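# Open the narrow cabinet's top drawer, close all others

## Task

Pull the top drawer of the narrow cabinet with three drawers fully open so that it stays open by itself. By the end, every other drawer in the room must be completely closed. No cabinet may be shifted far from its spot. The robot must not tip over or be left leaning, or the attempt fails. Anything that holds only while the robot keeps pressing or holding does not count.

## Robot and tools

ROBOT. A simulated Hello Robot Stretch 3 with one arm. It has a two-wheeled base (0.33 m long, 0.34 m wide), a lift that moves the arm up and down a mast, and an arm that telescopes out to the robot's RIGHT side. The arm cannot reach forward, so to move the gripper forward or back you drive the base. A turn in place pivots about the point midway between the drive wheels, 0.05 m behind the front edge. With the arm fully in and the wrist folded, the wrist pokes up to 0.06 m beyond the right side and a turn sweeps a 0.28 m radius; an unfolded, level wrist reaches past that circle. The base cannot move sideways.

FRAMES. Base frame: origin on the floor between the drive wheels, x forward, y left, z up. Odometry frame: the base frame where the scene began. hand_pose is reported in the base frame, at the point where closed fingertips meet; with all wrist joints at zero its x axis is up, y points back along the arm toward the mast, z toward the robot's rear. Fingertips are round pads 0.04 m wide.

execute_actions. Argument "actions": a list holding one action (or empty, which only returns state and images). An action may contain "base", "joints" or both, plus optional "contact_limits"; all its motions begin together. "base" holds exactly one relative command measured from the base's last reported position: {"translate_m": d}, metres, -1 to 1, positive forward; or {"rotate_rad": d}, radians, -3.2 to 3.2, positive counter-clockwise (left). "joints" holds absolute targets by name: lift_m 0 to 1.1 m (arm height); arm_m 0 to 0.52 m (extension); wrist_yaw_rad -1.345 to 4.42 (0 along the arm, positive swings toward the front, 3.0 folds it over the base); wrist_pitch_rad -1.57 to 0.451 (0 level, negative tips fingers down); wrist_roll_rad -2.911 to 2.911 (0 fingers side by side, level); gripper_m -0.089 to 0.179 (larger is wider; the real fingertip gap is about 0.007 less when nearly shut, 0.025 less when wide, zero under 0.007); head_pan_rad -3.953 to 1.73 (0 forward, positive left, -1.57 faces along the arm); head_tilt_rad -1.53 to 0.419 (negative looks down). Tolerances for done: lift and arm ±0.004, yaw and roll ±0.02, pitch ±0.05, gripper ±0.004, head ±0.02. "contact_limits" accepts only arm_m, a motor effort percentage 1 to 100 at which the arm halts (contact_stop); it also caps the arm's holding force until the next action. Too low stops instantly; a value above the maximum is trimmed. Optional "cameras": list of head_camera, nav_camera, wrist_camera or all; omitted or null gives all, [] gives none. Bad keys, names or out-of-range numbers reject the whole call. One action lasts at most 15 s. Anything left out of an action may keep driving toward its earlier target without being reported. If a result reports a stop, later movement calls in that same reply are skipped.

wait: {"seconds": 0 to 10}; commands nothing, then returns state and images. zoom_image: {"camera", "region": [x0, y0, x1, y1]} in pixels of that camera's latest full image, origin top-left, at most 504 by 504. finished_scene: {"scene": n}, ends the current scene for good after the last command is held, and its result reports success and the next task.

RESULTS. joint_positions; base_status and joint_status (done, off_target, contact_stop, time_out, torque_fault); on_its_own for uncommanded parts (held at = target held, not the actual position); motor_effort in percent, positive toward larger joint values, peak in brackets, biased and noisy; a rest effort flagged outside its range suggests pushing or a load; positive wheel effort pushes forward. lidar_m: 12 distances from the base origin, 30-degree sectors starting straight ahead and going counter-clockwise (4th left, 7th behind, 10th right), "-" for nothing, scan plane 0.17 m up, range 0.15 to 12 m, blind to glass and partly blocked by the robot. wrist_depth_mm (45 to 1000) and head_depth_mm (280 to 4000, head image is sideways): 7x7 grids of median depth from top left. base_odometry is wheel-based, heading -3.142 to 3.142 positive left; turned_by_wheels and turned_by_imu give turning since the last result; base_tilt in degrees, forward and right positive, with a fixed bias up to about 4. A pictures line names the returned images in order; camera calibration lines (OpenCV style, T_world_to_cam from base frame) are given and may be slightly off. head_camera and nav_camera move with the head; wrist_camera rides on the gripper.

STOPS. The arm and lift stop and go slack when pushing firmly; a slack lift may sink or keep pressing. Base, wrist and head push without stopping. Long hard loading on a wrist servo disables it for 10 s (torque_fault). Base off_target means something blocks it while the wheels keep pushing.

SPEED. Base goes up to 0.30 m/s and 1.9 rad/s only when stowed (lift_m under 0.30, arm_m under 0.03, wrist_yaw_rad over 2.54); otherwise 0.10 m/s and 0.63 rad/s. The simulation keeps running between replies with the last command held.

SAFETY. Fold or unfold the wrist only with lift_m 0.32 to 0.95, pitch -0.4 and roll near 0; once folded the lift may go down to 0.25. Yaw below -0.4 needs pitch -0.5 or lower. Pushing on something rigid with the gripper above about 0.45 m, a raised contact limit, or pushing again after a contact_stop can tip the robot; so can driving while hooked on something fixed or snagging furniture, especially reversing. If leaning, undo the last move in small steps, free the gripper, and lower lift_m to about 0.2 if needed. To grip, command gripper_m under the object's width; to release, open at least 0.02 past the touch point. Avoid drops, slams, hard hits and heavy pushing.

Each tool is called by a JSON object that holds its "method" and its "body", one argument or row to a line.

## Session

{"method": "execute_actions", "body": {
  "actions": []
}}

Scene clock: 0.00 s.
base_odometry: x=+0.000 y=+0.000 heading=+0.000 (m, m, rad; odometry frame)
turned_by_wheels: +0.000 (rad since the last result)
turned_by_imu: +0.000 (rad since the last result)
base_tilt: forward=-0.7 right=-1.0 (deg)
lidar_m: 1.95 2.07 1.99 1.39 2.07 2.88 2.42 2.29 1.85 1.33 1.40 2.00
head_depth_mm: 1803 1870 1855 1853 1833 1830 1813 / 1802 1889 1878 1864 1848 1847 1839 / 1817 1916 1910 1887 1881 1867 1861 / 1822 1924 1911 1894 1890 1887 1867 / 1820 1948 1929 1927 1919 1910 1897 / 1837 1984 1960 1953 1928 1936 1913 / 1841 2000 1974 1973 1951 1952 1940
base_status: not commanded
joint_positions: lift_m=+0.586 arm_m=+0.001 wrist_yaw_rad=+3.121 wrist_pitch_rad=-0.494 wrist_roll_rad=-0.009 gripper_m=+0.037 head_pan_rad=-0.015 head_tilt_rad=+0.002
joint_status: not commanded
motor_effort: left_wheel=+0 right_wheel=+0 lift_m=+23 arm_m=+0 wrist_yaw_rad=+1 wrist_pitch_rad=+5 wrist_roll_rad=+0 gripper_m=+0 head_pan_rad=+0 head_tilt_rad=+2 (%)
hand_pose: x=-0.0169 y=+0.0679 z=+0.5822 quat_wxyz=(+0.179, +0.684, +0.167, +0.687) (m; base frame)
wrist_depth_mm: - - - - - - - / - - - - - - - / - - - - - - - / - - - - - - - / 939 963 916 931 972 918 979 / 811 775 - 824 - 827 806 / 706 691 708 733 710 712 719
pictures: head_camera (sideways: a quarter turn clockwise sets it upright), nav_camera (sideways: a quarter turn counterclockwise sets it upright), wrist_camera
Images, in order (width x height): head_camera 896x504, nav_camera 672x504, wrist_camera 644x364.

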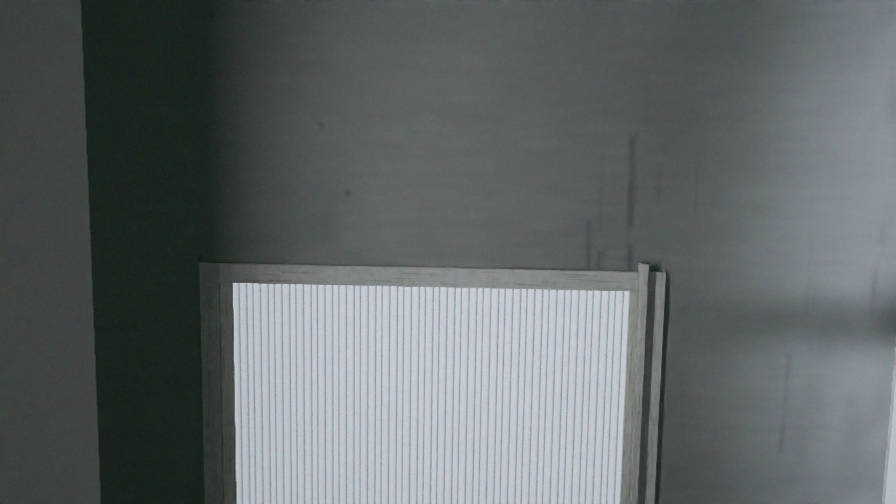

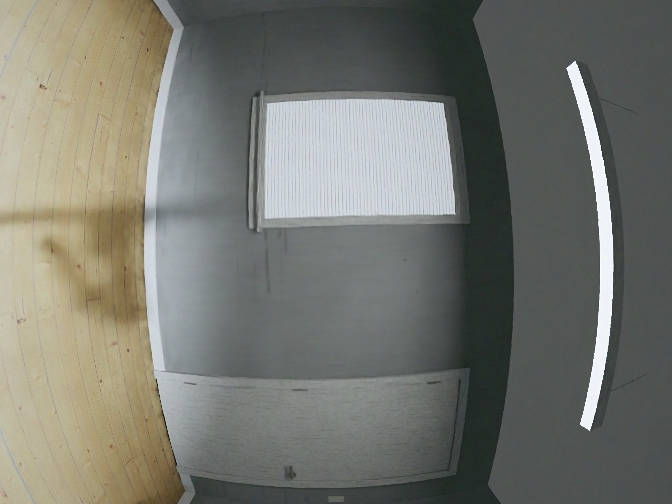

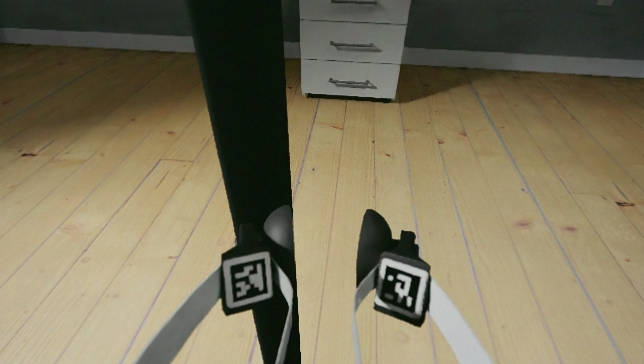

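{"method": "execute_actions", "body": {
  "actions": [
    {"joints":{"head_pan_rad":1.57,"head_tilt_rad":-0.6}}
  ]
}}

{"method": "execute_actions", "body": {
  "actions": [
    {"joints":{"head_pan_rad":-2.3,"head_tilt_rad":-0.6}}
  ]
}}

Scene clock: 3.00 s.
base_odometry: x=+0.000 y=+0.000 heading=+0.000 (m, m, rad; odometry frame)
turned_by_wheels: +0.000 (rad since the last result)
turned_by_imu: +0.000 (rad since the last result)
base_tilt: forward=-0.7 right=-1.0 (deg)
lidar_m: 1.95 2.07 1.99 1.39 2.07 2.87 2.42 2.29 1.86 1.33 1.40 1.98
head_depth_mm: 1600 1765 1947 2120 1865 1497 1260 / 1624 1778 1949 2143 1784 1498 1258 / 1636 1806 1913 1590 1753 1501 1258 / 1652 1832 1943 1614 1734 1504 1261 / 1670 1828 2031 2217 1849 1501 1266 / 1691 1862 2067 2257 1859 1498 1261 / 1720 1887 2105 2293 1855 1550 -
base_status: not commanded
joint_positions: lift_m=+0.586 arm_m=+0.001 wrist_yaw_rad=+3.121 wrist_pitch_rad=-0.494 wrist_roll_rad=-0.009 gripper_m=+0.037 head_pan_rad=+1.563 head_tilt_rad=-0.592
joint_status: all done
motor_effort: left_wheel=+0(0) right_wheel=+0(0) lift_m=+23(23) arm_m=+0(0) wrist_yaw_rad=+0(1) wrist_pitch_rad=+5(5) wrist_roll_rad=+0(0) gripper_m=+0(0) head_pan_rad=+3(36) head_tilt_rad=-4(40) (%)
hand_pose: x=-0.0169 y=+0.0679 z=+0.5822 quat_wxyz=(+0.179, +0.684, +0.167, +0.687) (m; base frame)
wrist_depth_mm: - - - - - - - / - - - - - - - / - - - - - - - / - - - - - - - / 934 940 939 938 971 963 978 / 793 794 - 813 - 811 809 / 721 686 719 716 733 729 716
pictures: head_camera (sideways: a quarter turn clockwise sets it upright), nav_camera (sideways: a quarter turn counterclockwise sets it upright), wrist_camera
camera_calibration (this result's frames):
head_camera: T_world_to_cam=[[0.00640675, -0.523783, -0.851827, 1.12867], [-0.999612, -0.0264616, 0.0087528, 0.000131391], [-0.0271253, 0.85144, -0.523749, 0.634752], [0, 0, 0, 1]] pos_world=[0.010118, 0.0507288, 1.29388]
nav_camera: T_world_to_cam=[[0.0221678, 0.544026, 0.838776, -1.04859], [0.998262, -0.05786, 0.0111449, 0.0317292], [0.0545947, 0.837071, -0.544363, 0.671309], [0, 0, 0, 1]] pos_world=[-0.0450792, 0.0103596, 1.24461]
wrist_camera: T_world_to_cam=[[0.998223, 0.0483416, 0.0348292, -0.00488943], [0.0575329, -0.630082, -0.774394, 0.525198], [-0.0154903, 0.775022, -0.631744, 0.477476], [0, 0, 0, 1]] pos_world=[-0.0179392, -0.0389006, 0.708523]
Images, in order (width x height): head_camera 896x504, nav_camera 672x504, wrist_camera 644x364.

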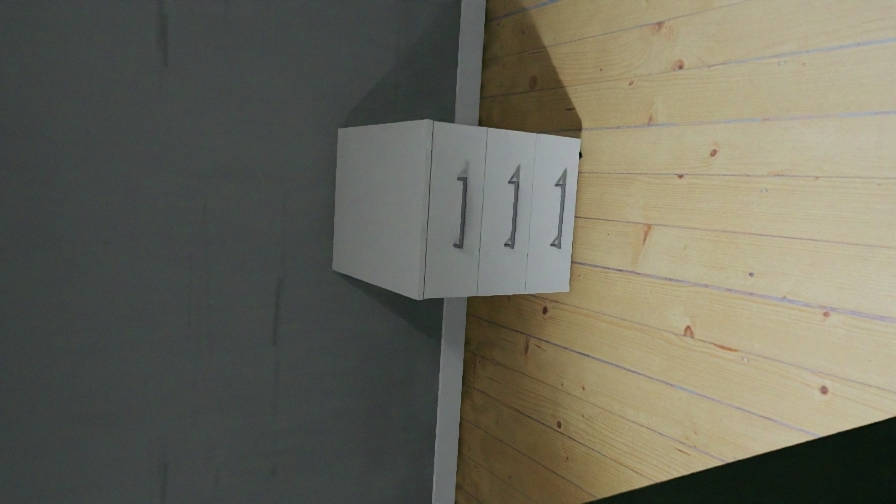

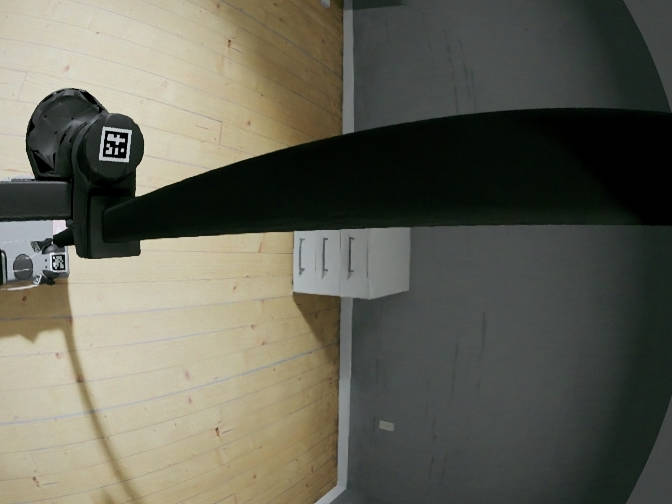

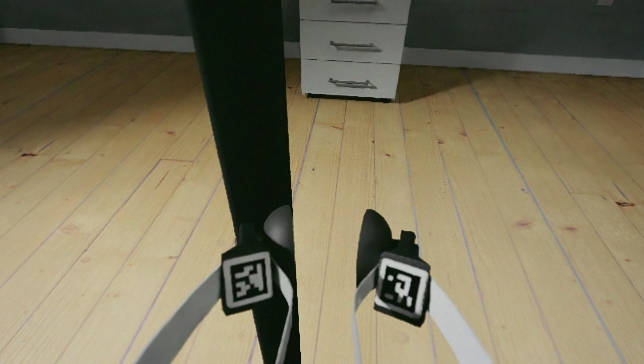

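Scene clock: 5.20 s.
base_odometry: x=+0.000 y=+0.000 heading=+0.000 (m, m, rad; odometry frame)
turned_by_wheels: +0.000 (rad since the last result)
turned_by_imu: +0.000 (rad since the last result)
base_tilt: forward=-0.7 right=-1.1 (deg)
lidar_m: 1.95 2.07 1.99 1.39 2.07 2.87 2.42 2.29 1.85 1.33 1.39 1.99
head_depth_mm: 2290 2607 2940 2408 1851 1491 1261 / 2129 2377 2664 2440 1858 1501 1262 / 1985 2214 2463 2415 1858 1506 1261 / 1855 2040 2291 2394 1856 1499 1262 / 1751 1917 2085 2272 1857 1501 1258 / 1651 1806 1980 2158 1849 1500 1260 / 1559 1688 1837 2015 1859 1499 1257
base_status: not commanded
joint_positions: lift_m=+0.586 arm_m=+0.001 wrist_yaw_rad=+3.121 wrist_pitch_rad=-0.494 wrist_roll_rad=-0.009 gripper_m=+0.037 head_pan_rad=-2.293 head_tilt_rad=-0.592
joint_status: all done
motor_effort: left_wheel=+0(0) right_wheel=+0(0) lift_m=+23(23) arm_m=+0(0) wrist_yaw_rad=+0(1) wrist_pitch_rad=+5(5) wrist_roll_rad=+0(0) gripper_m=+1(0) head_pan_rad=-3(37) head_tilt_rad=-4(5) (%)
hand_pose: x=-0.0169 y=+0.0679 z=+0.5822 quat_wxyz=(+0.179, +0.684, +0.167, +0.687) (m; base frame)
wrist_depth_mm: - - - - - - - / - - - - - - - / - - - - - - - / - - - - - - - / 935 914 891 980 978 942 952 / 821 811 - 836 - 811 834 / 697 717 720 709 729 717 716
pictures: head_camera (sideways: a quarter turn clockwise sets it upright), nav_camera (sideways: a quarter turn counterclockwise sets it upright), wrist_camera
camera_calibration (this result's frames):
head_camera: T_world_to_cam=[[0.338324, 0.40028, -0.851653, 1.12642], [0.772825, -0.634559, 0.00876429, -0.0106955], [-0.536916, -0.661144, -0.524033, 0.63823], [0, 0, 0, 1]] pos_world=[-0.0301528, -0.0357074, 1.29386]
nav_camera: T_world_to_cam=[[-0.373173, -0.396865, 0.838594, -1.04594], [-0.716595, 0.6974, 0.0111615, 0.0421683], [-0.589266, -0.596767, -0.544642, 0.6756], [0, 0, 0, 1]] pos_world=[0.0380099, -0.0413281, 1.24461]
wrist_camera: T_world_to_cam=[[0.998223, 0.0483415, 0.0348289, -0.00488925], [0.0575326, -0.630082, -0.774394, 0.525198], [-0.0154903, 0.775022, -0.631744, 0.477476], [0, 0, 0, 1]] pos_world=[-0.0179392, -0.0389006, 0.708523]
Images, in order (width x height): head_camera 896x504, nav_camera 672x504, wrist_camera 644x364.

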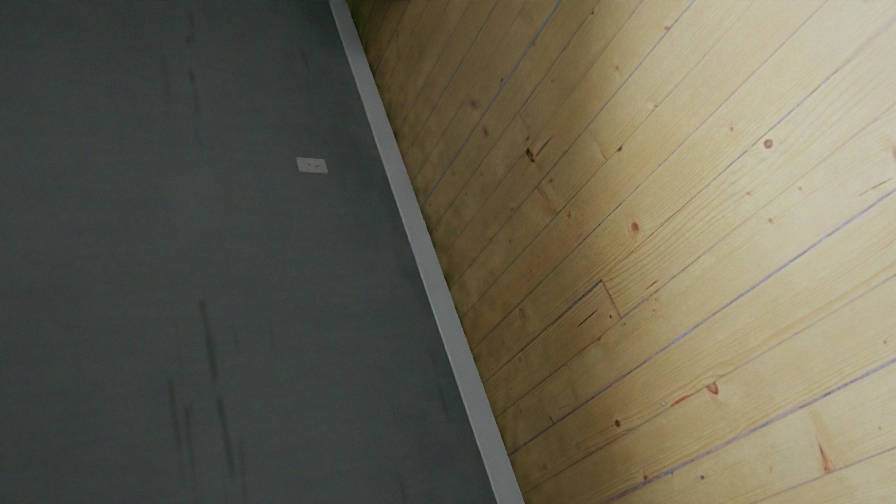

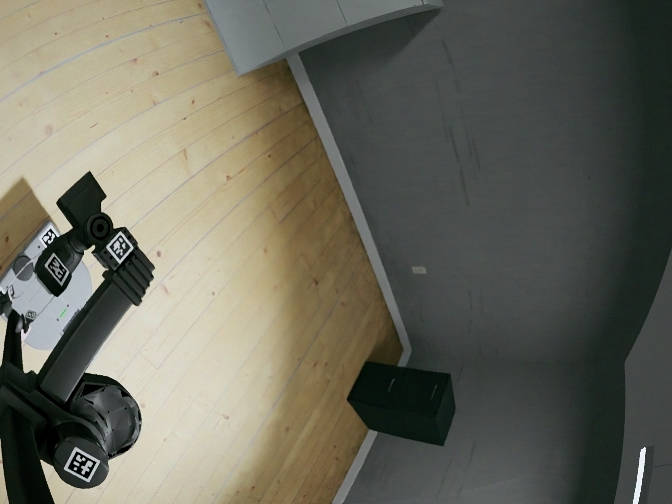

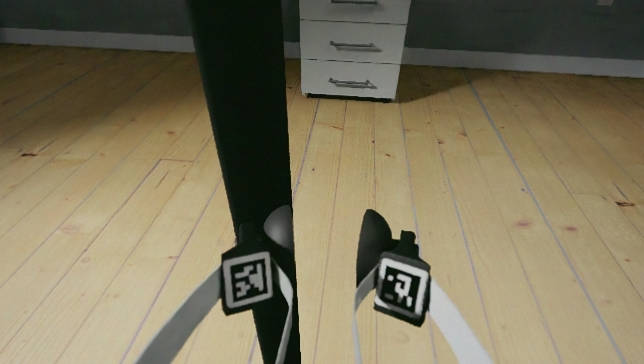

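{"method": "execute_actions", "body": {
  "actions": [
    {"base":{"rotate_rad":1.65},"joints":{"head_pan_rad":-3.0,"lift_m":0.27}}
  ],
  "cameras": ["head_camera","nav_camera"]
}}

{"method": "execute_actions", "body": {
  "actions": [
    {"base":{"translate_m":0.52},"joints":{"head_pan_rad":-3.7,"head_tilt_rad":-0.4}}
  ],
  "cameras": ["head_camera","nav_camera"]
}}

{"method": "execute_actions", "body": {
  "actions": [
    {"base":{"rotate_rad":1.396},"joints":{"head_pan_rad":-1.57,"head_tilt_rad":-0.8}}
  ],
  "cameras": []
}}

{"method": "execute_actions", "body": {
  "actions": [
    {"joints":{"lift_m":0.4,"wrist_pitch_rad":-0.4}}
  ],
  "cameras": []
}}

{"method": "execute_actions", "body": {
  "actions": [
    {"joints":{"wrist_yaw_rad":0}}
  ],
  "cameras": []
}}

{"method": "execute_actions", "body": {
  "actions": [
    {"joints":{"wrist_pitch_rad":0,"wrist_roll_rad":1.57,"gripper_m":0.1,"arm_m":0.2}}
  ]
}}

Scene clock: 18.93 s.
base_odometry: x=+0.000 y=+0.000 heading=+1.650 (m, m, rad; odometry frame)
turned_by_wheels: +1.650 (rad since the last result)
turned_by_imu: +1.673 (rad since the last result)
base_tilt: forward=-0.7 right=-1.0 (deg)
lidar_m: 1.39 2.13 2.42 2.30 2.27 1.84 1.32 1.43 1.97 1.95 2.14 1.96
head_depth_mm: 1473 1591 1776 1958 1850 1501 1258 / 1530 1294 1349 1569 1737 1501 1256 / 1573 1301 1379 1536 1697 1500 1263 / 1627 1347 1431 1606 1760 1496 1256 / 1689 1401 1489 1679 1817 1498 1263 / 1747 1466 1561 1772 1851 1498 1263 / 1819 1512 1728 2319 1857 1498 1264
base_status: done
joint_positions: lift_m=+0.271 arm_m=+0.001 wrist_yaw_rad=+3.121 wrist_pitch_rad=-0.494 wrist_roll_rad=-0.009 gripper_m=+0.037 head_pan_rad=-2.993 head_tilt_rad=-0.593
joint_status: all done
motor_effort: left_wheel=-2(11) right_wheel=+1(7) lift_m=+8(23) arm_m=+0(0) wrist_yaw_rad=+0(1) wrist_pitch_rad=+5(5) wrist_roll_rad=+0(1) gripper_m=+0(0) head_pan_rad=-3(32) head_tilt_rad=-4(4) (%)
hand_pose: x=-0.0169 y=+0.0679 z=+0.2669 quat_wxyz=(+0.179, +0.684, +0.167, +0.687) (m; base frame)
wrist_depth_mm: - - - - - - - / 963 954 - 992 982 - - / 741 757 735 764 752 763 770 / 606 593 620 618 620 617 616 / 517 527 - 537 541 524 523 / 447 - - - - 453 458 / - - - - 382 396 391
pictures: head_camera (sideways: a quarter turn clockwise sets it upright), nav_camera (sideways: a quarter turn counterclockwise sets it upright)
camera_calibration (this result's frames):
head_camera: T_world_to_cam=[[0.51686, 0.0880439, -0.851531, 1.12517], [0.181946, -0.983269, 0.00877234, -0.00710157], [-0.836511, -0.159467, -0.524232, 0.640316], [0, 0, 0, 1]] pos_world=[-0.0446305, -0.00393769, 1.29385]
nav_camera: T_world_to_cam=[[-0.541302, -0.0629727, 0.838467, -1.04475], [-0.0984563, 0.995079, 0.0111731, 0.0383825], [-0.835044, -0.0765044, -0.544838, 0.677353], [0, 0, 0, 1]] pos_world=[0.00387667, -0.0521636, 1.2446]
Images, in order (width x height): head_camera 896x504, nav_camera 672x504.

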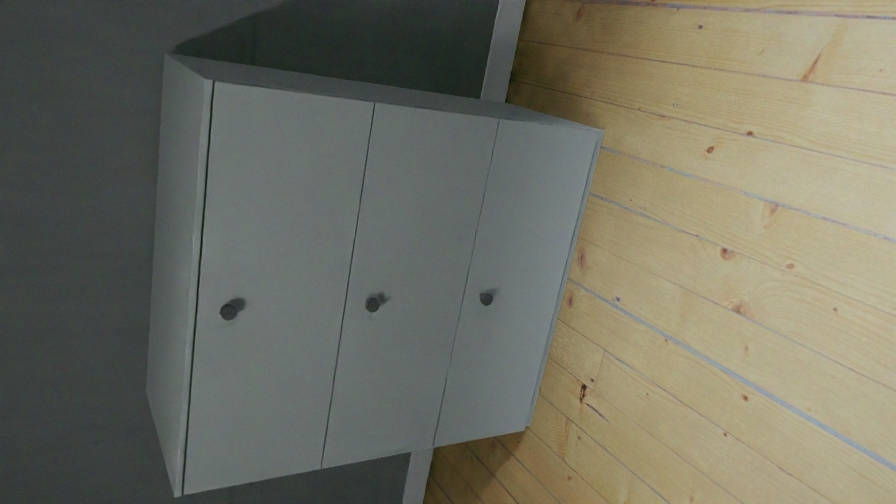

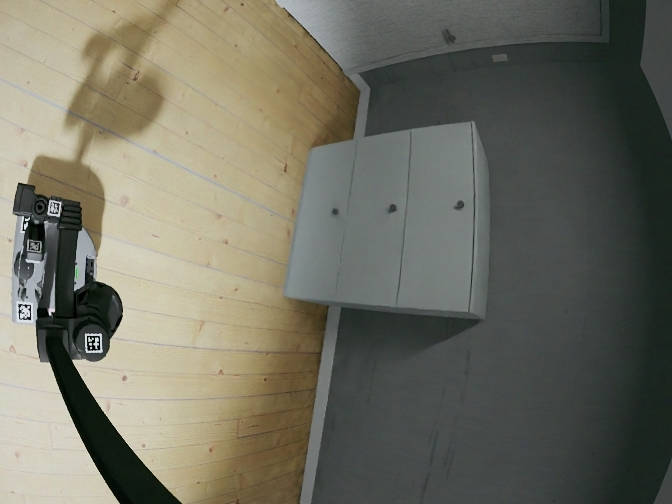

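Scene clock: 22.33 s.
base_odometry: x=-0.041 y=+0.518 heading=+1.650 (m, m, rad; odometry frame)
turned_by_wheels: +0.000 (rad since the last result)
turned_by_imu: +0.002 (rad since the last result)
base_tilt: forward=-0.8 right=-1.0 (deg)
lidar_m: 0.87 1.58 2.45 2.31 2.90 2.35 1.85 2.00 2.04 2.03 1.80 0.88
head_depth_mm: 2386 2573 2752 2947 2378 1779 1430 / 2292 2463 2660 2859 2374 1787 1433 / 2210 2352 2533 2731 2358 1776 1426 / 2135 2275 2431 2622 2345 1792 1427 / 2066 2196 2334 2533 2375 1778 1430 / 1993 2117 2270 2431 2362 1780 1427 / 1943 2045 2184 2312 2350 1782 1426
base_status: done
joint_positions: lift_m=+0.271 arm_m=+0.001 wrist_yaw_rad=+3.121 wrist_pitch_rad=-0.494 wrist_roll_rad=-0.009 gripper_m=+0.037 head_pan_rad=-3.693 head_tilt_rad=-0.408
joint_status: all done
motor_effort: left_wheel=-3(10) right_wheel=+1(6) lift_m=+8(8) arm_m=+0(0) wrist_yaw_rad=-1(1) wrist_pitch_rad=+4(5) wrist_roll_rad=+0(0) gripper_m=+0(0) head_pan_rad=-3(31) head_tilt_rad=+4(26) (%)
hand_pose: x=-0.0169 y=+0.0679 z=+0.2669 quat_wxyz=(+0.179, +0.684, +0.167, +0.687) (m; base frame)
wrist_depth_mm: - - - - - - - / - 978 - - 971 - - / 753 743 763 754 775 763 771 / 607 598 630 617 615 625 615 / 508 533 - 532 541 524 527 / 453 - - - - 454 457 / - - - - 387 392 397
pictures: head_camera (sideways: a quarter turn clockwise sets it upright), nav_camera (sideways: a quarter turn counterclockwise sets it upright)
camera_calibration (this result's frames):
head_camera: T_world_to_cam=[[0.311127, -0.178847, -0.933388, 1.23321], [-0.493208, -0.869909, 0.00228271, 0.00546433], [-0.812371, 0.459644, -0.358861, 0.424981], [0, 0, 0, 1]] pos_world=[-0.0357472, 0.0299696, 1.30356]
nav_camera: T_world_to_cam=[[-0.315426, 0.214843, 0.92431, -1.15809], [0.566582, 0.824004, 0.00182103, 0.0464995], [-0.761243, 0.524272, -0.381638, 0.464548], [0, 0, 0, 1]] pos_world=[-0.0380051, -0.0330564, 1.24764]
Images, in order (width x height): head_camera 896x504, nav_camera 672x504.

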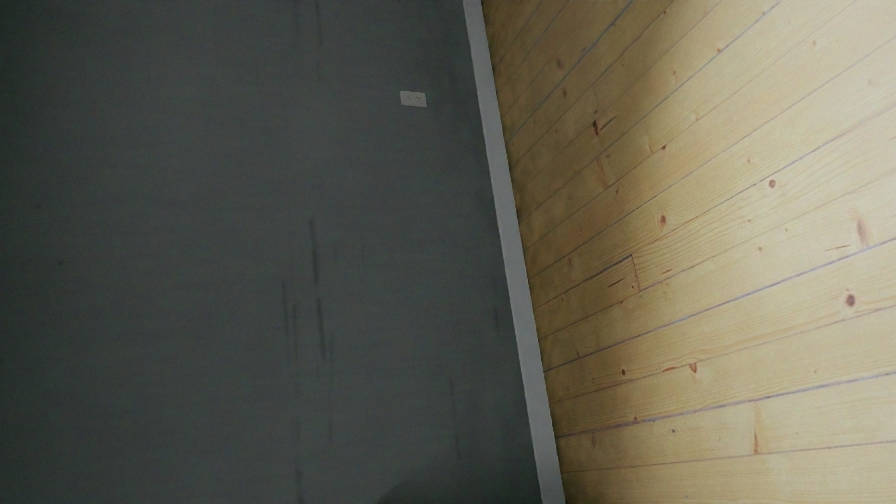

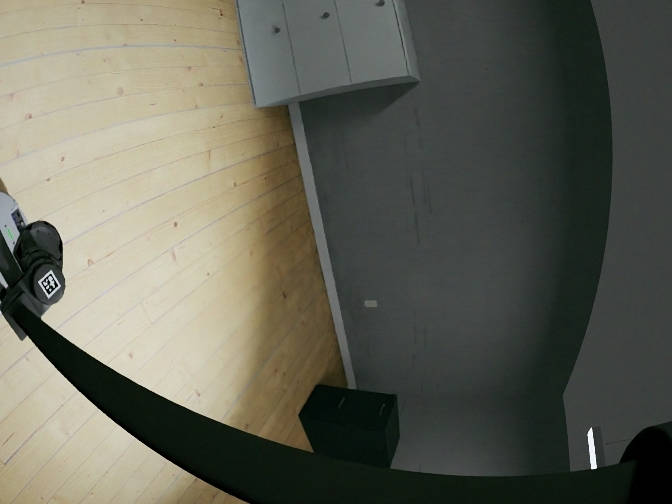

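Scene clock: 24.53 s.
base_odometry: x=-0.041 y=+0.518 heading=+3.046 (m, m, rad; odometry frame)
turned_by_wheels: +1.396 (rad since the last result)
turned_by_imu: +1.409 (rad since the last result)
base_tilt: forward=-0.7 right=-1.0 (deg)
lidar_m: 2.31 2.47 2.44 1.85 1.88 2.12 2.03 2.08 1.50 0.88 1.48 1.98
head_depth_mm: 1234 1395 1617 1799 1549 1321 1152 / 1236 1394 1589 1705 1513 1320 1155 / 1239 1398 1388 1163 1402 1325 1157 / 1236 1404 1404 1172 1412 1327 1159 / 1241 1410 1529 1214 1453 1332 1158 / 1239 1406 1635 1814 1547 1321 1155 / 1240 1412 1633 1815 1551 1326 1156
base_status: done
joint_positions: lift_m=+0.271 arm_m=+0.001 wrist_yaw_rad=+3.121 wrist_pitch_rad=-0.494 wrist_roll_rad=-0.009 gripper_m=+0.037 head_pan_rad=-1.577 head_tilt_rad=-0.790
joint_status: all done
motor_effort: left_wheel=-2(13) right_wheel=+1(7) lift_m=+8(9) arm_m=+0(0) wrist_yaw_rad=+0(0) wrist_pitch_rad=+5(5) wrist_roll_rad=+0(0) gripper_m=+0(0) head_pan_rad=+3(36) head_tilt_rad=-4(37) (%)
hand_pose: x=-0.0169 y=+0.0679 z=+0.2669 quat_wxyz=(+0.179, +0.684, +0.167, +0.687) (m; base frame)
wrist_depth_mm: - - - - - - - / 985 - - 961 - - - / 753 730 749 749 771 776 756 / 622 618 603 621 633 616 614 / 507 532 - 541 537 520 523 / 448 - - - - 444 453 / - - - - 387 395 393
pictures: none
No camera images: the call's "cameras" was empty. Leave "cameras" out to get every camera's image.

Scene clock: 26.53 s.
base_odometry: x=-0.041 y=+0.518 heading=+3.046 (m, m, rad; odometry frame)
turned_by_wheels: +0.000 (rad since the last result)
turned_by_imu: +0.000 (rad since the last result)
base_tilt: forward=-0.8 right=-1.2 (deg)
lidar_m: 2.31 2.47 2.44 1.85 1.89 2.13 2.03 2.09 1.51 0.87 1.48 1.98
head_depth_mm: 1230 1398 1617 1802 1538 1320 1153 / 1230 1399 1580 1708 1513 1326 1155 / 1228 1401 1389 1174 1400 1320 1150 / 1243 1407 1397 1176 1409 1322 1159 / 1232 1402 1517 1209 1455 1325 1157 / 1236 1403 1631 1813 1557 1327 1156 / 1245 1413 1643 1819 1562 1332 1163
base_status: not commanded
joint_positions: lift_m=+0.399 arm_m=+0.001 wrist_yaw_rad=+3.121 wrist_pitch_rad=-0.421 wrist_roll_rad=-0.009 gripper_m=+0.037 head_pan_rad=-1.577 head_tilt_rad=-0.790
joint_status: all done
motor_effort: left_wheel=-2(2) right_wheel=+1(1) lift_m=+35(38) arm_m=+0(0) wrist_yaw_rad=+0(0) wrist_pitch_rad=+7(7) wrist_roll_rad=+0(0) gripper_m=+1(0) head_pan_rad=+2(2) head_tilt_rad=-5(6) (%)
hand_pose: x=-0.0167 y=+0.0776 z=+0.4112 quat_wxyz=(+0.154, +0.689, +0.142, +0.693) (m; base frame)
wrist_depth_mm: - - - - - - - / - - - - - - - / - - - - - - - / 870 887 900 932 912 933 948 / 723 721 729 741 783 728 773 / 620 617 - 631 - 636 661 / 546 560 563 575 540 551 561
pictures: none
No camera images: the call's "cameras" was empty. Leave "cameras" out to get every camera's image.

Scene clock: 29.10 s.
base_odometry: x=-0.041 y=+0.518 heading=+3.046 (m, m, rad; odometry frame)
turned_by_wheels: +0.000 (rad since the last result)
turned_by_imu: +0.000 (rad since the last result)
base_tilt: forward=-0.8 right=-1.1 (deg)
lidar_m: 2.30 2.46 2.43 1.85 1.88 2.12 2.03 2.08 1.50 0.87 1.48 1.98
head_depth_mm: 1235 1395 1613 1793 1537 1324 1155 / 1236 1395 1581 1700 1502 1316 1158 / 1238 1401 1396 1179 1397 1318 1168 / 1234 1403 1402 1178 1408 1322 1167 / 1241 1409 1518 1215 1455 1327 1159 / 1243 1415 1636 1809 1539 1327 1155 / 1243 1412 1634 1821 1558 1323 1163
base_status: not commanded
joint_positions: lift_m=+0.399 arm_m=+0.001 wrist_yaw_rad=+0.002 wrist_pitch_rad=-0.421 wrist_roll_rad=-0.009 gripper_m=+0.037 head_pan_rad=-1.577 head_tilt_rad=-0.790
joint_status: all done
motor_effort: left_wheel=-3(2) right_wheel=+1(1) lift_m=+35(36) arm_m=+0(1) wrist_yaw_rad=-2(4) wrist_pitch_rad=+7(7) wrist_roll_rad=+0(0) gripper_m=+0(0) head_pan_rad=+3(2) head_tilt_rad=-6(5) (%)
hand_pose: x=-0.0211 y=-0.3703 z=+0.4112 quat_wxyz=(+0.695, +0.149, -0.688, -0.147) (m; base frame)
wrist_depth_mm: - - 583 588 576 - - / - - 654 625 618 - - / - - 731 690 697 - - / 874 901 830 752 852 941 922 / 726 735 761 742 779 770 765 / 627 641 - 639 - 642 643 / 538 550 545 552 553 559 569
pictures: none
No camera images: the call's "cameras" was empty. Leave "cameras" out to get every camera's image.

Scene clock: 31.80 s.
base_odometry: x=-0.041 y=+0.518 heading=+3.046 (m, m, rad; odometry frame)
turned_by_wheels: +0.000 (rad since the last result)
turned_by_imu: +0.000 (rad since the last result)
base_tilt: forward=-0.8 right=-1.0 (deg)
lidar_m: 2.31 2.47 2.44 1.85 1.88 2.13 2.03 2.09 1.50 0.87 1.48 1.98
head_depth_mm: 1229 1397 1617 1795 1548 1312 1155 / 1232 1395 1572 1702 1506 1349 1178 / 1240 1399 1394 1176 1395 1377 1134 / 1234 1403 1391 1179 1404 1326 1159 / 1239 1411 1511 1215 1463 1322 1152 / 1245 1414 1628 1808 1550 1334 1159 / 1244 1414 1635 1811 1548 1330 1160
base_status: not commanded
joint_positions: lift_m=+0.399 arm_m=+0.200 wrist_yaw_rad=+0.001 wrist_pitch_rad=-0.024 wrist_roll_rad=+1.568 gripper_m=+0.100 head_pan_rad=-1.577 head_tilt_rad=-0.790
joint_status: all done
motor_effort: left_wheel=-3(2) right_wheel=+2(1) lift_m=+35(35) arm_m=+5(6) wrist_yaw_rad=-1(2) wrist_pitch_rad=+8(9) wrist_roll_rad=+0(2) gripper_m=+0(92) head_pan_rad=+3(3) head_tilt_rad=-5(6) (%)
hand_pose: x=-0.0211 y=-0.6001 z=+0.5073 quat_wxyz=(+0.002, +0.000, -1.000, -0.013) (m; base frame)
wrist_depth_mm: 903 952 953 424 413 412 411 / 932 930 961 421 412 426 429 / 977 965 980 428 426 429 440 / - - - 449 440 440 447 / - - - 455 449 453 460 / - - - 474 470 468 469 / - - - - - 885 533
pictures: head_camera (sideways: a quarter turn clockwise sets it upright), nav_camera (sideways: a quarter turn counterclockwise sets it upright), wrist_camera
camera_calibration (this result's frames):
head_camera: T_world_to_cam=[[-0.00640599, 0.681306, -0.73197, 0.972503], [0.999546, 0.0259172, 0.0153756, -0.0206825], [0.0294461, -0.73154, -0.681163, 0.839186], [0, 0, 0, 1]] pos_world=[0.00219221, -0.0481387, 1.28378]
nav_camera: T_world_to_cam=[[-0.0221126, -0.69863, 0.715142, -0.887157], [-0.998388, 0.0528349, 0.0207442, 0.0314157], [-0.052277, -0.71353, -0.698672, 0.872693], [0, 0, 0, 1]] pos_world=[0.0573694, 0.00123899, 1.24352]
wrist_camera: T_world_to_cam=[[-0.0562078, -0.0191701, -0.998235, 0.495558], [0.980337, 0.188363, -0.0588173, 0.19419], [0.189158, -0.981912, 0.00820575, -0.426836], [0, 0, 0, 1]] pos_world=[-0.0817778, -0.446193, 0.509607]
Images, in order (width x height): head_camera 896x504, nav_camera 672x504, wrist_camera 644x364.

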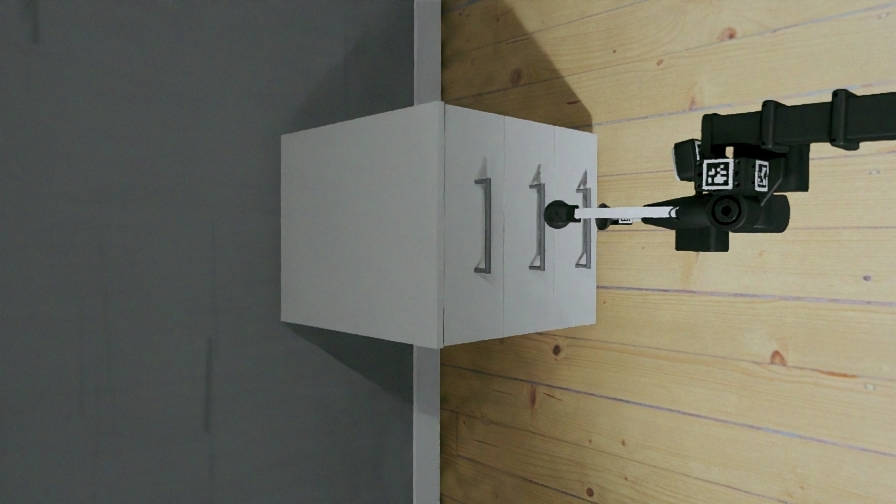

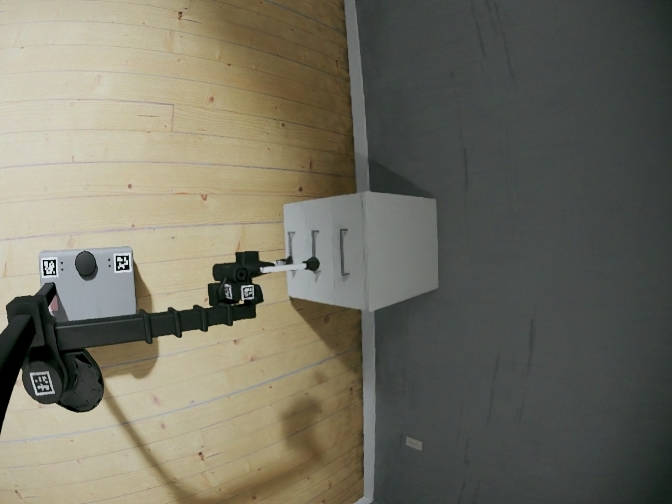

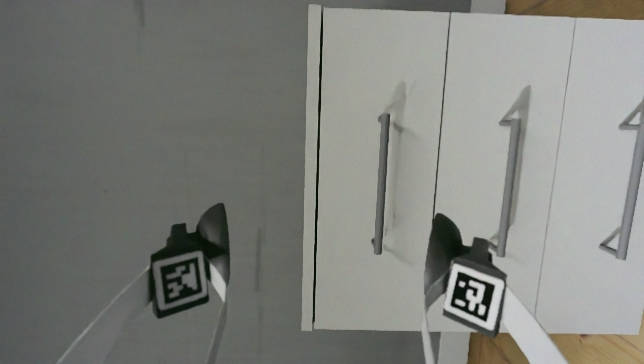

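{"method": "execute_actions", "body": {
  "actions": [
    {"joints":{"lift_m":0.33,"arm_m":0.38,"gripper_m":0.08}}
  ],
  "cameras": ["head_camera","wrist_camera"]
}}

Scene clock: 39.03 s.
base_odometry: x=-0.041 y=+0.518 heading=+3.046 (m, m, rad; odometry frame)
turned_by_wheels: +0.000 (rad since the last result)
turned_by_imu: +0.000 (rad since the last result)
base_tilt: forward=-0.8 right=-1.1 (deg)
lidar_m: 2.32 2.46 2.43 1.85 1.89 2.12 2.03 2.09 1.50 0.87 1.48 1.99
head_depth_mm: 1229 1401 1618 1791 1548 1316 1148 / 1233 1403 1580 1703 1502 1323 1149 / 1239 1401 1394 1174 1322 1298 1152 / 1236 1401 1389 1176 1381 1326 1154 / 1235 1411 1520 1213 1455 1325 1160 / 1241 1408 1629 1808 1547 1327 1157 / 1244 1408 1635 1808 1543 1333 1158
base_status: not commanded
joint_positions: lift_m=+0.331 arm_m=+0.380 wrist_yaw_rad=+0.001 wrist_pitch_rad=-0.024 wrist_roll_rad=+1.569 gripper_m=+0.080 head_pan_rad=-1.577 head_tilt_rad=-0.790
joint_status: all done
motor_effort: left_wheel=-3(2) right_wheel=+1(1) lift_m=+8(27) arm_m=+5(5) wrist_yaw_rad=+1(1) wrist_pitch_rad=+8(8) wrist_roll_rad=+0(0) gripper_m=-1(82) head_pan_rad=+3(3) head_tilt_rad=-6(5) (%)
hand_pose: x=-0.0212 y=-0.7801 z=+0.4390 quat_wxyz=(+0.001, +0.000, -1.000, -0.012) (m; base frame)
wrist_depth_mm: 736 782 240 240 239 241 242 / 787 801 245 245 245 246 247 / 799 792 252 249 254 253 255 / 809 843 257 259 260 258 260 / 838 830 265 264 265 266 264 / 850 863 272 272 271 270 274 / 874 879 278 278 279 278 282
pictures: head_camera (sideways: a quarter turn clockwise sets it upright), wrist_camera
camera_calibration (this result's frames):
head_camera: T_world_to_cam=[[-0.00640607, 0.681306, -0.73197, 0.972503], [0.999546, 0.0259173, 0.0153756, -0.0206825], [0.0294462, -0.73154, -0.681163, 0.839186], [0, 0, 0, 1]] pos_world=[0.00219222, -0.0481387, 1.28378]
wrist_camera: T_world_to_cam=[[-0.056011, -0.0196218, -0.998237, 0.423579], [0.980361, 0.188268, -0.0587086, 0.223975], [0.189088, -0.981922, 0.00869138, -0.603252], [0, 0, 0, 1]] pos_world=[-0.081784, -0.626202, 0.441224]
Images, in order (width x height): head_camera 896x504, wrist_camera 644x364.

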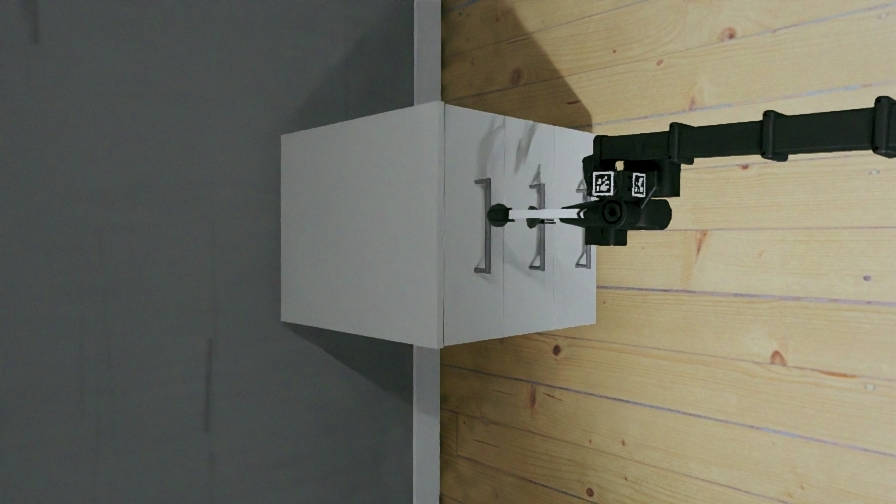

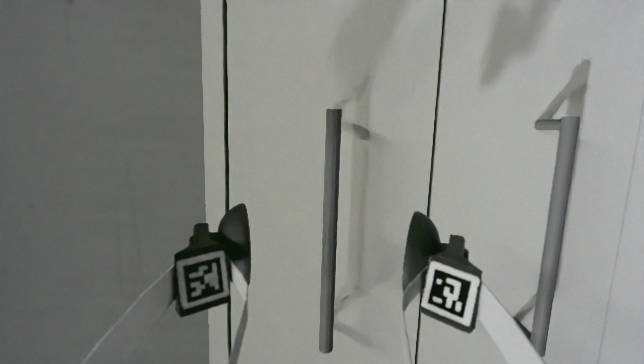

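{"method": "execute_actions", "body": {
  "actions": [
    {"joints":{"arm_m":0.45,"gripper_m":0.05},"contact_limits":{"arm_m":15}}
  ],
  "cameras": ["wrist_camera"]
}}

{"method": "execute_actions", "body": {
  "actions": [
    {"joints":{"gripper_m":-0.03}}
  ],
  "cameras": ["wrist_camera"]
}}

{"method": "execute_actions", "body": {
  "actions": [
    {"joints":{"arm_m":0.0},"contact_limits":{"arm_m":20}}
  ]
}}

Scene clock: 43.27 s.
base_odometry: x=-0.041 y=+0.518 heading=+3.046 (m, m, rad; odometry frame)
turned_by_wheels: +0.000 (rad since the last result)
turned_by_imu: +0.000 (rad since the last result)
base_tilt: forward=-0.8 right=-1.1 (deg)
lidar_m: 2.31 2.46 2.44 1.85 1.88 2.12 2.03 2.09 1.51 0.88 1.48 1.98
head_depth_mm: 1232 1391 1620 1796 1535 1325 1150 / 1239 1402 1585 1718 1503 1319 1151 / 1236 1400 1393 1179 1302 1312 1156 / 1238 1400 1394 1180 1404 1326 1158 / 1244 1403 1525 1214 1464 1325 1159 / 1246 1407 1630 1821 1553 1332 1160 / 1237 1408 1625 1826 1556 1326 1157
base_status: not commanded
joint_positions: lift_m=+0.331 arm_m=+0.450 wrist_yaw_rad=+0.001 wrist_pitch_rad=-0.024 wrist_roll_rad=+1.569 gripper_m=+0.050 head_pan_rad=-1.577 head_tilt_rad=-0.790
joint_status: all done
motor_effort: left_wheel=-3(3) right_wheel=+1(1) lift_m=+8(9) arm_m=+5(4) wrist_yaw_rad=-1(2) wrist_pitch_rad=+8(8) wrist_roll_rad=+0(1) gripper_m=-1(90) head_pan_rad=+2(2) head_tilt_rad=-6(5) (%)
contact_limits: arm_m 15 (drawing in: default 22, maximum 37; extending or still: default 31, maximum 51)
hand_pose: x=-0.0212 y=-0.8501 z=+0.4390 quat_wxyz=(+0.001, +0.000, -1.000, -0.012) (m; base frame)
wrist_depth_mm: 693 703 173 173 175 174 176 / 723 726 177 178 179 180 180 / 741 757 181 181 183 184 185 / 749 767 187 185 187 189 190 / 788 752 189 191 191 193 193 / 797 794 - 197 - 197 198 / 819 807 200 200 203 204 203
pictures: wrist_camera
camera_calibration (this result's frames):
wrist_camera: T_world_to_cam=[[-0.0560113, -0.0196218, -0.998237, 0.422205], [0.980362, 0.188267, -0.058709, 0.237154], [0.189087, -0.981922, 0.00869138, -0.671986], [0, 0, 0, 1]] pos_world=[-0.0817841, -0.696201, 0.441224]
Images, in order (width x height): wrist_camera 644x364.

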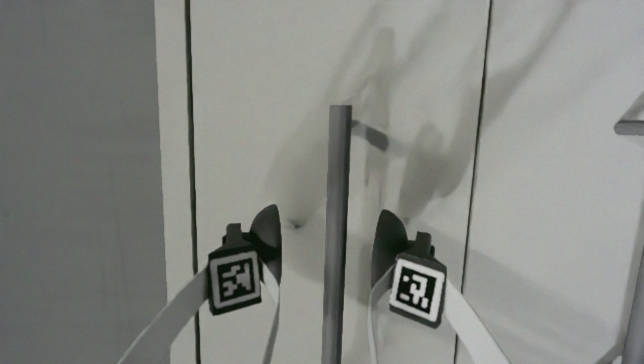

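Scene clock: 44.57 s.
base_odometry: x=-0.041 y=+0.518 heading=+3.046 (m, m, rad; odometry frame)
turned_by_wheels: +0.000 (rad since the last result)
turned_by_imu: +0.000 (rad since the last result)
base_tilt: forward=-0.7 right=-1.1 (deg)
lidar_m: 2.31 2.47 2.44 1.85 1.88 2.12 2.03 2.08 1.51 0.87 1.48 1.98
head_depth_mm: 1227 1397 1616 1796 1540 1318 1149 / 1231 1394 1579 1706 1514 1320 1156 / 1236 1396 1394 1175 1300 1319 1155 / 1239 1398 1380 1178 1403 1324 1155 / 1238 1413 1524 1211 1455 1327 1159 / 1244 1409 1639 1823 1553 1324 1154 / 1243 1417 1636 1805 1551 1325 1157
base_status: not commanded
joint_positions: lift_m=+0.331 arm_m=+0.450 wrist_yaw_rad=+0.001 wrist_pitch_rad=-0.031 wrist_roll_rad=+1.569 gripper_m=-0.029 head_pan_rad=-1.577 head_tilt_rad=-0.790
joint_status: all done
motor_effort: left_wheel=-2(2) right_wheel=+1(2) lift_m=+9(10) arm_m=+5(5) wrist_yaw_rad=+0(0) wrist_pitch_rad=+11(12) wrist_roll_rad=+0(0) gripper_m=-18(100) head_pan_rad=+3(3) head_tilt_rad=-5(6) (%)
hand_pose: x=-0.0212 y=-0.8499 z=+0.4371 quat_wxyz=(+0.001, +0.000, -1.000, -0.016) (m; base frame)
wrist_depth_mm: 695 692 172 174 174 176 177 / 703 709 177 180 180 180 180 / 726 731 181 182 183 186 184 / 763 740 186 186 187 189 190 / 765 761 191 - 193 194 195 / 808 794 194 - 197 200 199 / 816 770 200 201 204 206 203
pictures: wrist_camera
camera_calibration (this result's frames):
wrist_camera: T_world_to_cam=[[-0.0560228, -0.0123092, -0.998354, 0.426563], [0.98036, 0.188695, -0.0573397, 0.236772], [0.18909, -0.981959, 0.00149624, -0.668678], [0, 0, 0, 1]] pos_world=[-0.081784, -0.696041, 0.440437]
Images, in order (width x height): wrist_camera 644x364.

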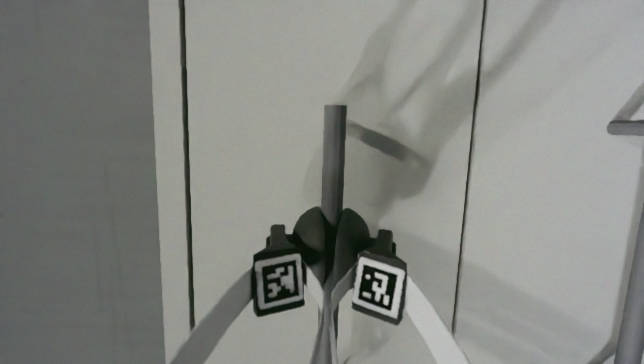

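Scene clock: 49.07 s.
base_odometry: x=-0.041 y=+0.518 heading=+3.046 (m, m, rad; odometry frame)
turned_by_wheels: +0.000 (rad since the last result)
turned_by_imu: +0.000 (rad since the last result)
base_tilt: forward=-0.7 right=-1.1 (deg)
lidar_m: 2.31 2.47 2.43 1.84 1.89 2.12 2.02 2.09 1.51 0.87 1.48 1.98
head_depth_mm: 1232 1388 1619 1806 1544 1317 1151 / 1232 1402 1589 1697 1506 1320 1156 / 1235 1404 1392 1176 1406 1319 1177 / 1231 1407 1392 1176 1410 1329 1155 / 1240 1408 1523 1214 1448 1324 1158 / 1245 1410 1636 1810 1545 1320 1164 / 1240 1413 1630 1819 1559 1332 1158
base_status: not commanded
joint_positions: lift_m=+0.331 arm_m=+0.002 wrist_yaw_rad=+0.000 wrist_pitch_rad=-0.024 wrist_roll_rad=+1.569 gripper_m=-0.029 head_pan_rad=-1.577 head_tilt_rad=-0.790
joint_status: all done
joint sent to its limit — the command would take arm_m past its lower limit, so that joint was sent only as far as its limit.
motor_effort: left_wheel=-2(2) right_wheel=+1(2) lift_m=+9(10) arm_m=-6(8) wrist_yaw_rad=+0(0) wrist_pitch_rad=+8(11) wrist_roll_rad=+0(1) gripper_m=-13(18) head_pan_rad=+3(2) head_tilt_rad=-6(6) (%)
contact_limits: arm_m 20 (drawing in: default 22, maximum 37; extending or still: default 31, maximum 51)
hand_pose: x=-0.0213 y=-0.4023 z=+0.4388 quat_wxyz=(+0.001, +0.000, -1.000, -0.013) (m; base frame)
wrist_depth_mm: - - - - - 797 533 / - - - 613 616 627 524 / - - - 625 618 632 526 / - - - 645 655 655 521 / - - - 655 651 656 521 / - - - - - 713 515 / - - - - - 779 523
pictures: head_camera (sideways: a quarter turn clockwise sets it upright), nav_camera (sideways: a quarter turn counterclockwise sets it upright), wrist_camera
camera_calibration (this result's frames):
head_camera: T_world_to_cam=[[-0.00640615, 0.681306, -0.73197, 0.972503], [0.999546, 0.0259174, 0.0153756, -0.0206825], [0.0294463, -0.731539, -0.681163, 0.839186], [0, 0, 0, 1]] pos_world=[0.00219222, -0.0481387, 1.28378]
nav_camera: T_world_to_cam=[[-0.0221124, -0.69863, 0.715142, -0.887156], [-0.998388, 0.0528346, 0.0207442, 0.0314157], [-0.0522768, -0.71353, -0.698672, 0.872693], [0, 0, 0, 1]] pos_world=[0.0573694, 0.00123901, 1.24352]
wrist_camera: T_world_to_cam=[[-0.0557619, -0.0190444, -0.998262, 0.431048], [0.980458, 0.187874, -0.0583515, 0.152633], [0.188659, -0.982009, 0.00819604, -0.232099], [0, 0, 0, 1]] pos_world=[-0.0818271, -0.24839, 0.441107]
Images, in order (width x height): head_camera 896x504, nav_camera 672x504, wrist_camera 644x364.

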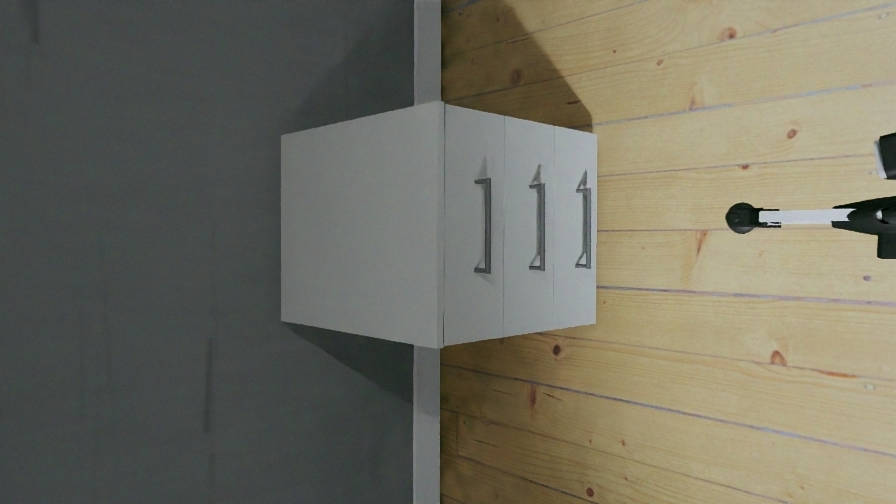

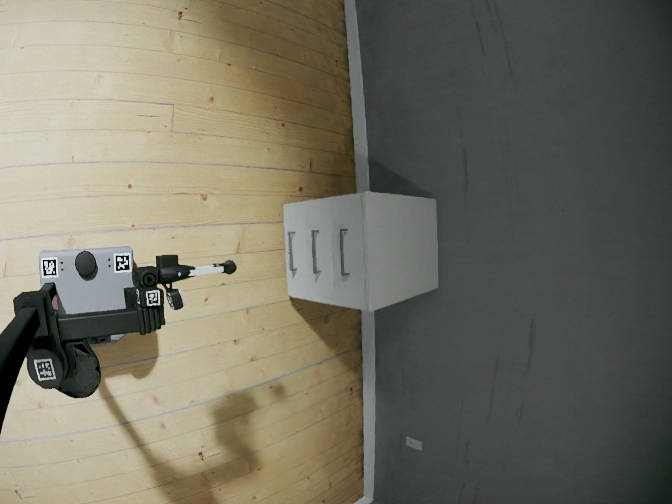

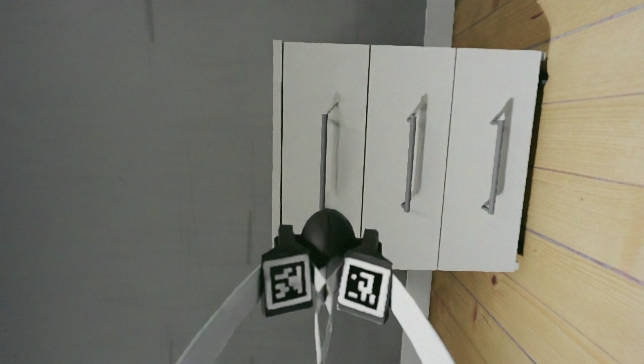

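Slipped; grasp deeper.

{"method": "execute_actions", "body": {
  "actions": [
    {"joints":{"arm_m":0.468,"gripper_m":0.05,"lift_m":0.327},"contact_limits":{"arm_m":12}}
  ],
  "cameras": ["wrist_camera"]
}}

{"method": "execute_actions", "body": {
  "actions": [
    {"joints":{"gripper_m":-0.06}}
  ],
  "cameras": ["wrist_camera"]
}}

{"method": "execute_actions", "body": {
  "actions": [
    {"joints":{"arm_m":0.4},"contact_limits":{"arm_m":20}}
  ],
  "cameras": ["head_camera","wrist_camera"]
}}

Scene clock: 57.77 s.
base_odometry: x=-0.041 y=+0.518 heading=+3.046 (m, m, rad; odometry frame)
turned_by_wheels: +0.000 (rad since the last result)
turned_by_imu: +0.000 (rad since the last result)
base_tilt: forward=-0.8 right=-1.0 (deg)
lidar_m: 2.31 2.46 2.44 1.84 1.88 2.12 2.03 2.09 1.51 0.87 1.48 1.98
head_depth_mm: 1231 1396 1611 1800 1542 1321 1147 / 1234 1403 1583 1709 1504 1323 1167 / 1239 1399 1390 1174 1318 1327 1154 / 1232 1406 1394 1179 1402 1327 1161 / 1239 1403 1524 1209 1459 1327 1161 / 1239 1402 1631 1820 1545 1321 1160 / 1244 1417 1629 1815 1552 1321 1158
base_status: not commanded
joint_positions: lift_m=+0.328 arm_m=+0.458 wrist_yaw_rad=+0.000 wrist_pitch_rad=-0.019 wrist_roll_rad=+1.569 gripper_m=+0.050 head_pan_rad=-1.577 head_tilt_rad=-0.791
joint_status: arm_m contact_stop (moved +0.456 of +0.466); the others done
on_its_own: arm_m is slack since a contact_stop, until your next command for it (your +0.468 is given up)
motor_effort: left_wheel=-4(4) right_wheel=+3(3) lift_m=+8(10) arm_m=+1(14) wrist_yaw_rad=+0(1) wrist_pitch_rad=+6(8) wrist_roll_rad=+0(0) gripper_m=+0(91) head_pan_rad=+2(2) head_tilt_rad=-5(6) (%)
contact_limits: arm_m 12 (drawing in: default 22, maximum 37; extending or still: default 31, maximum 51)
hand_pose: x=-0.0214 y=-0.8585 z=+0.4373 quat_wxyz=(+0.001, +0.000, -1.000, -0.010) (m; base frame)
wrist_depth_mm: 704 699 166 166 166 168 167 / 709 714 170 171 171 170 170 / 740 717 173 173 175 174 175 / 757 736 177 178 178 181 180 / 762 746 181 182 182 184 184 / 767 766 - 187 - 190 189 / 807 778 194 192 194 194 195
pictures: wrist_camera
camera_calibration (this result's frames):
wrist_camera: T_world_to_cam=[[-0.0557364, -0.0244852, -0.998145, 0.416086], [0.980559, 0.187037, -0.0593425, 0.238088], [0.188143, -0.982048, 0.0135844, -0.682394], [0, 0, 0, 1]] pos_world=[-0.0818803, -0.704486, 0.438713]
Images, in order (width x height): wrist_camera 644x364.

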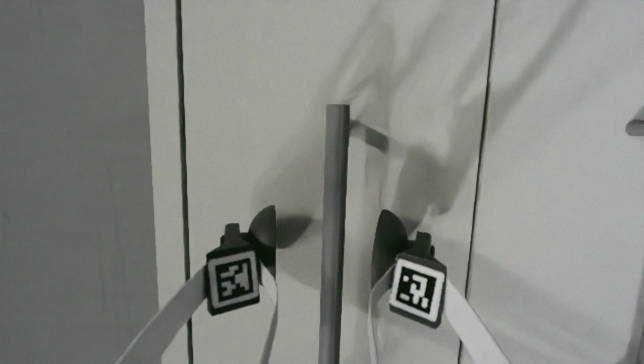

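not run: a stop came earlier in this reply.

not run: a stop came earlier in this reply.


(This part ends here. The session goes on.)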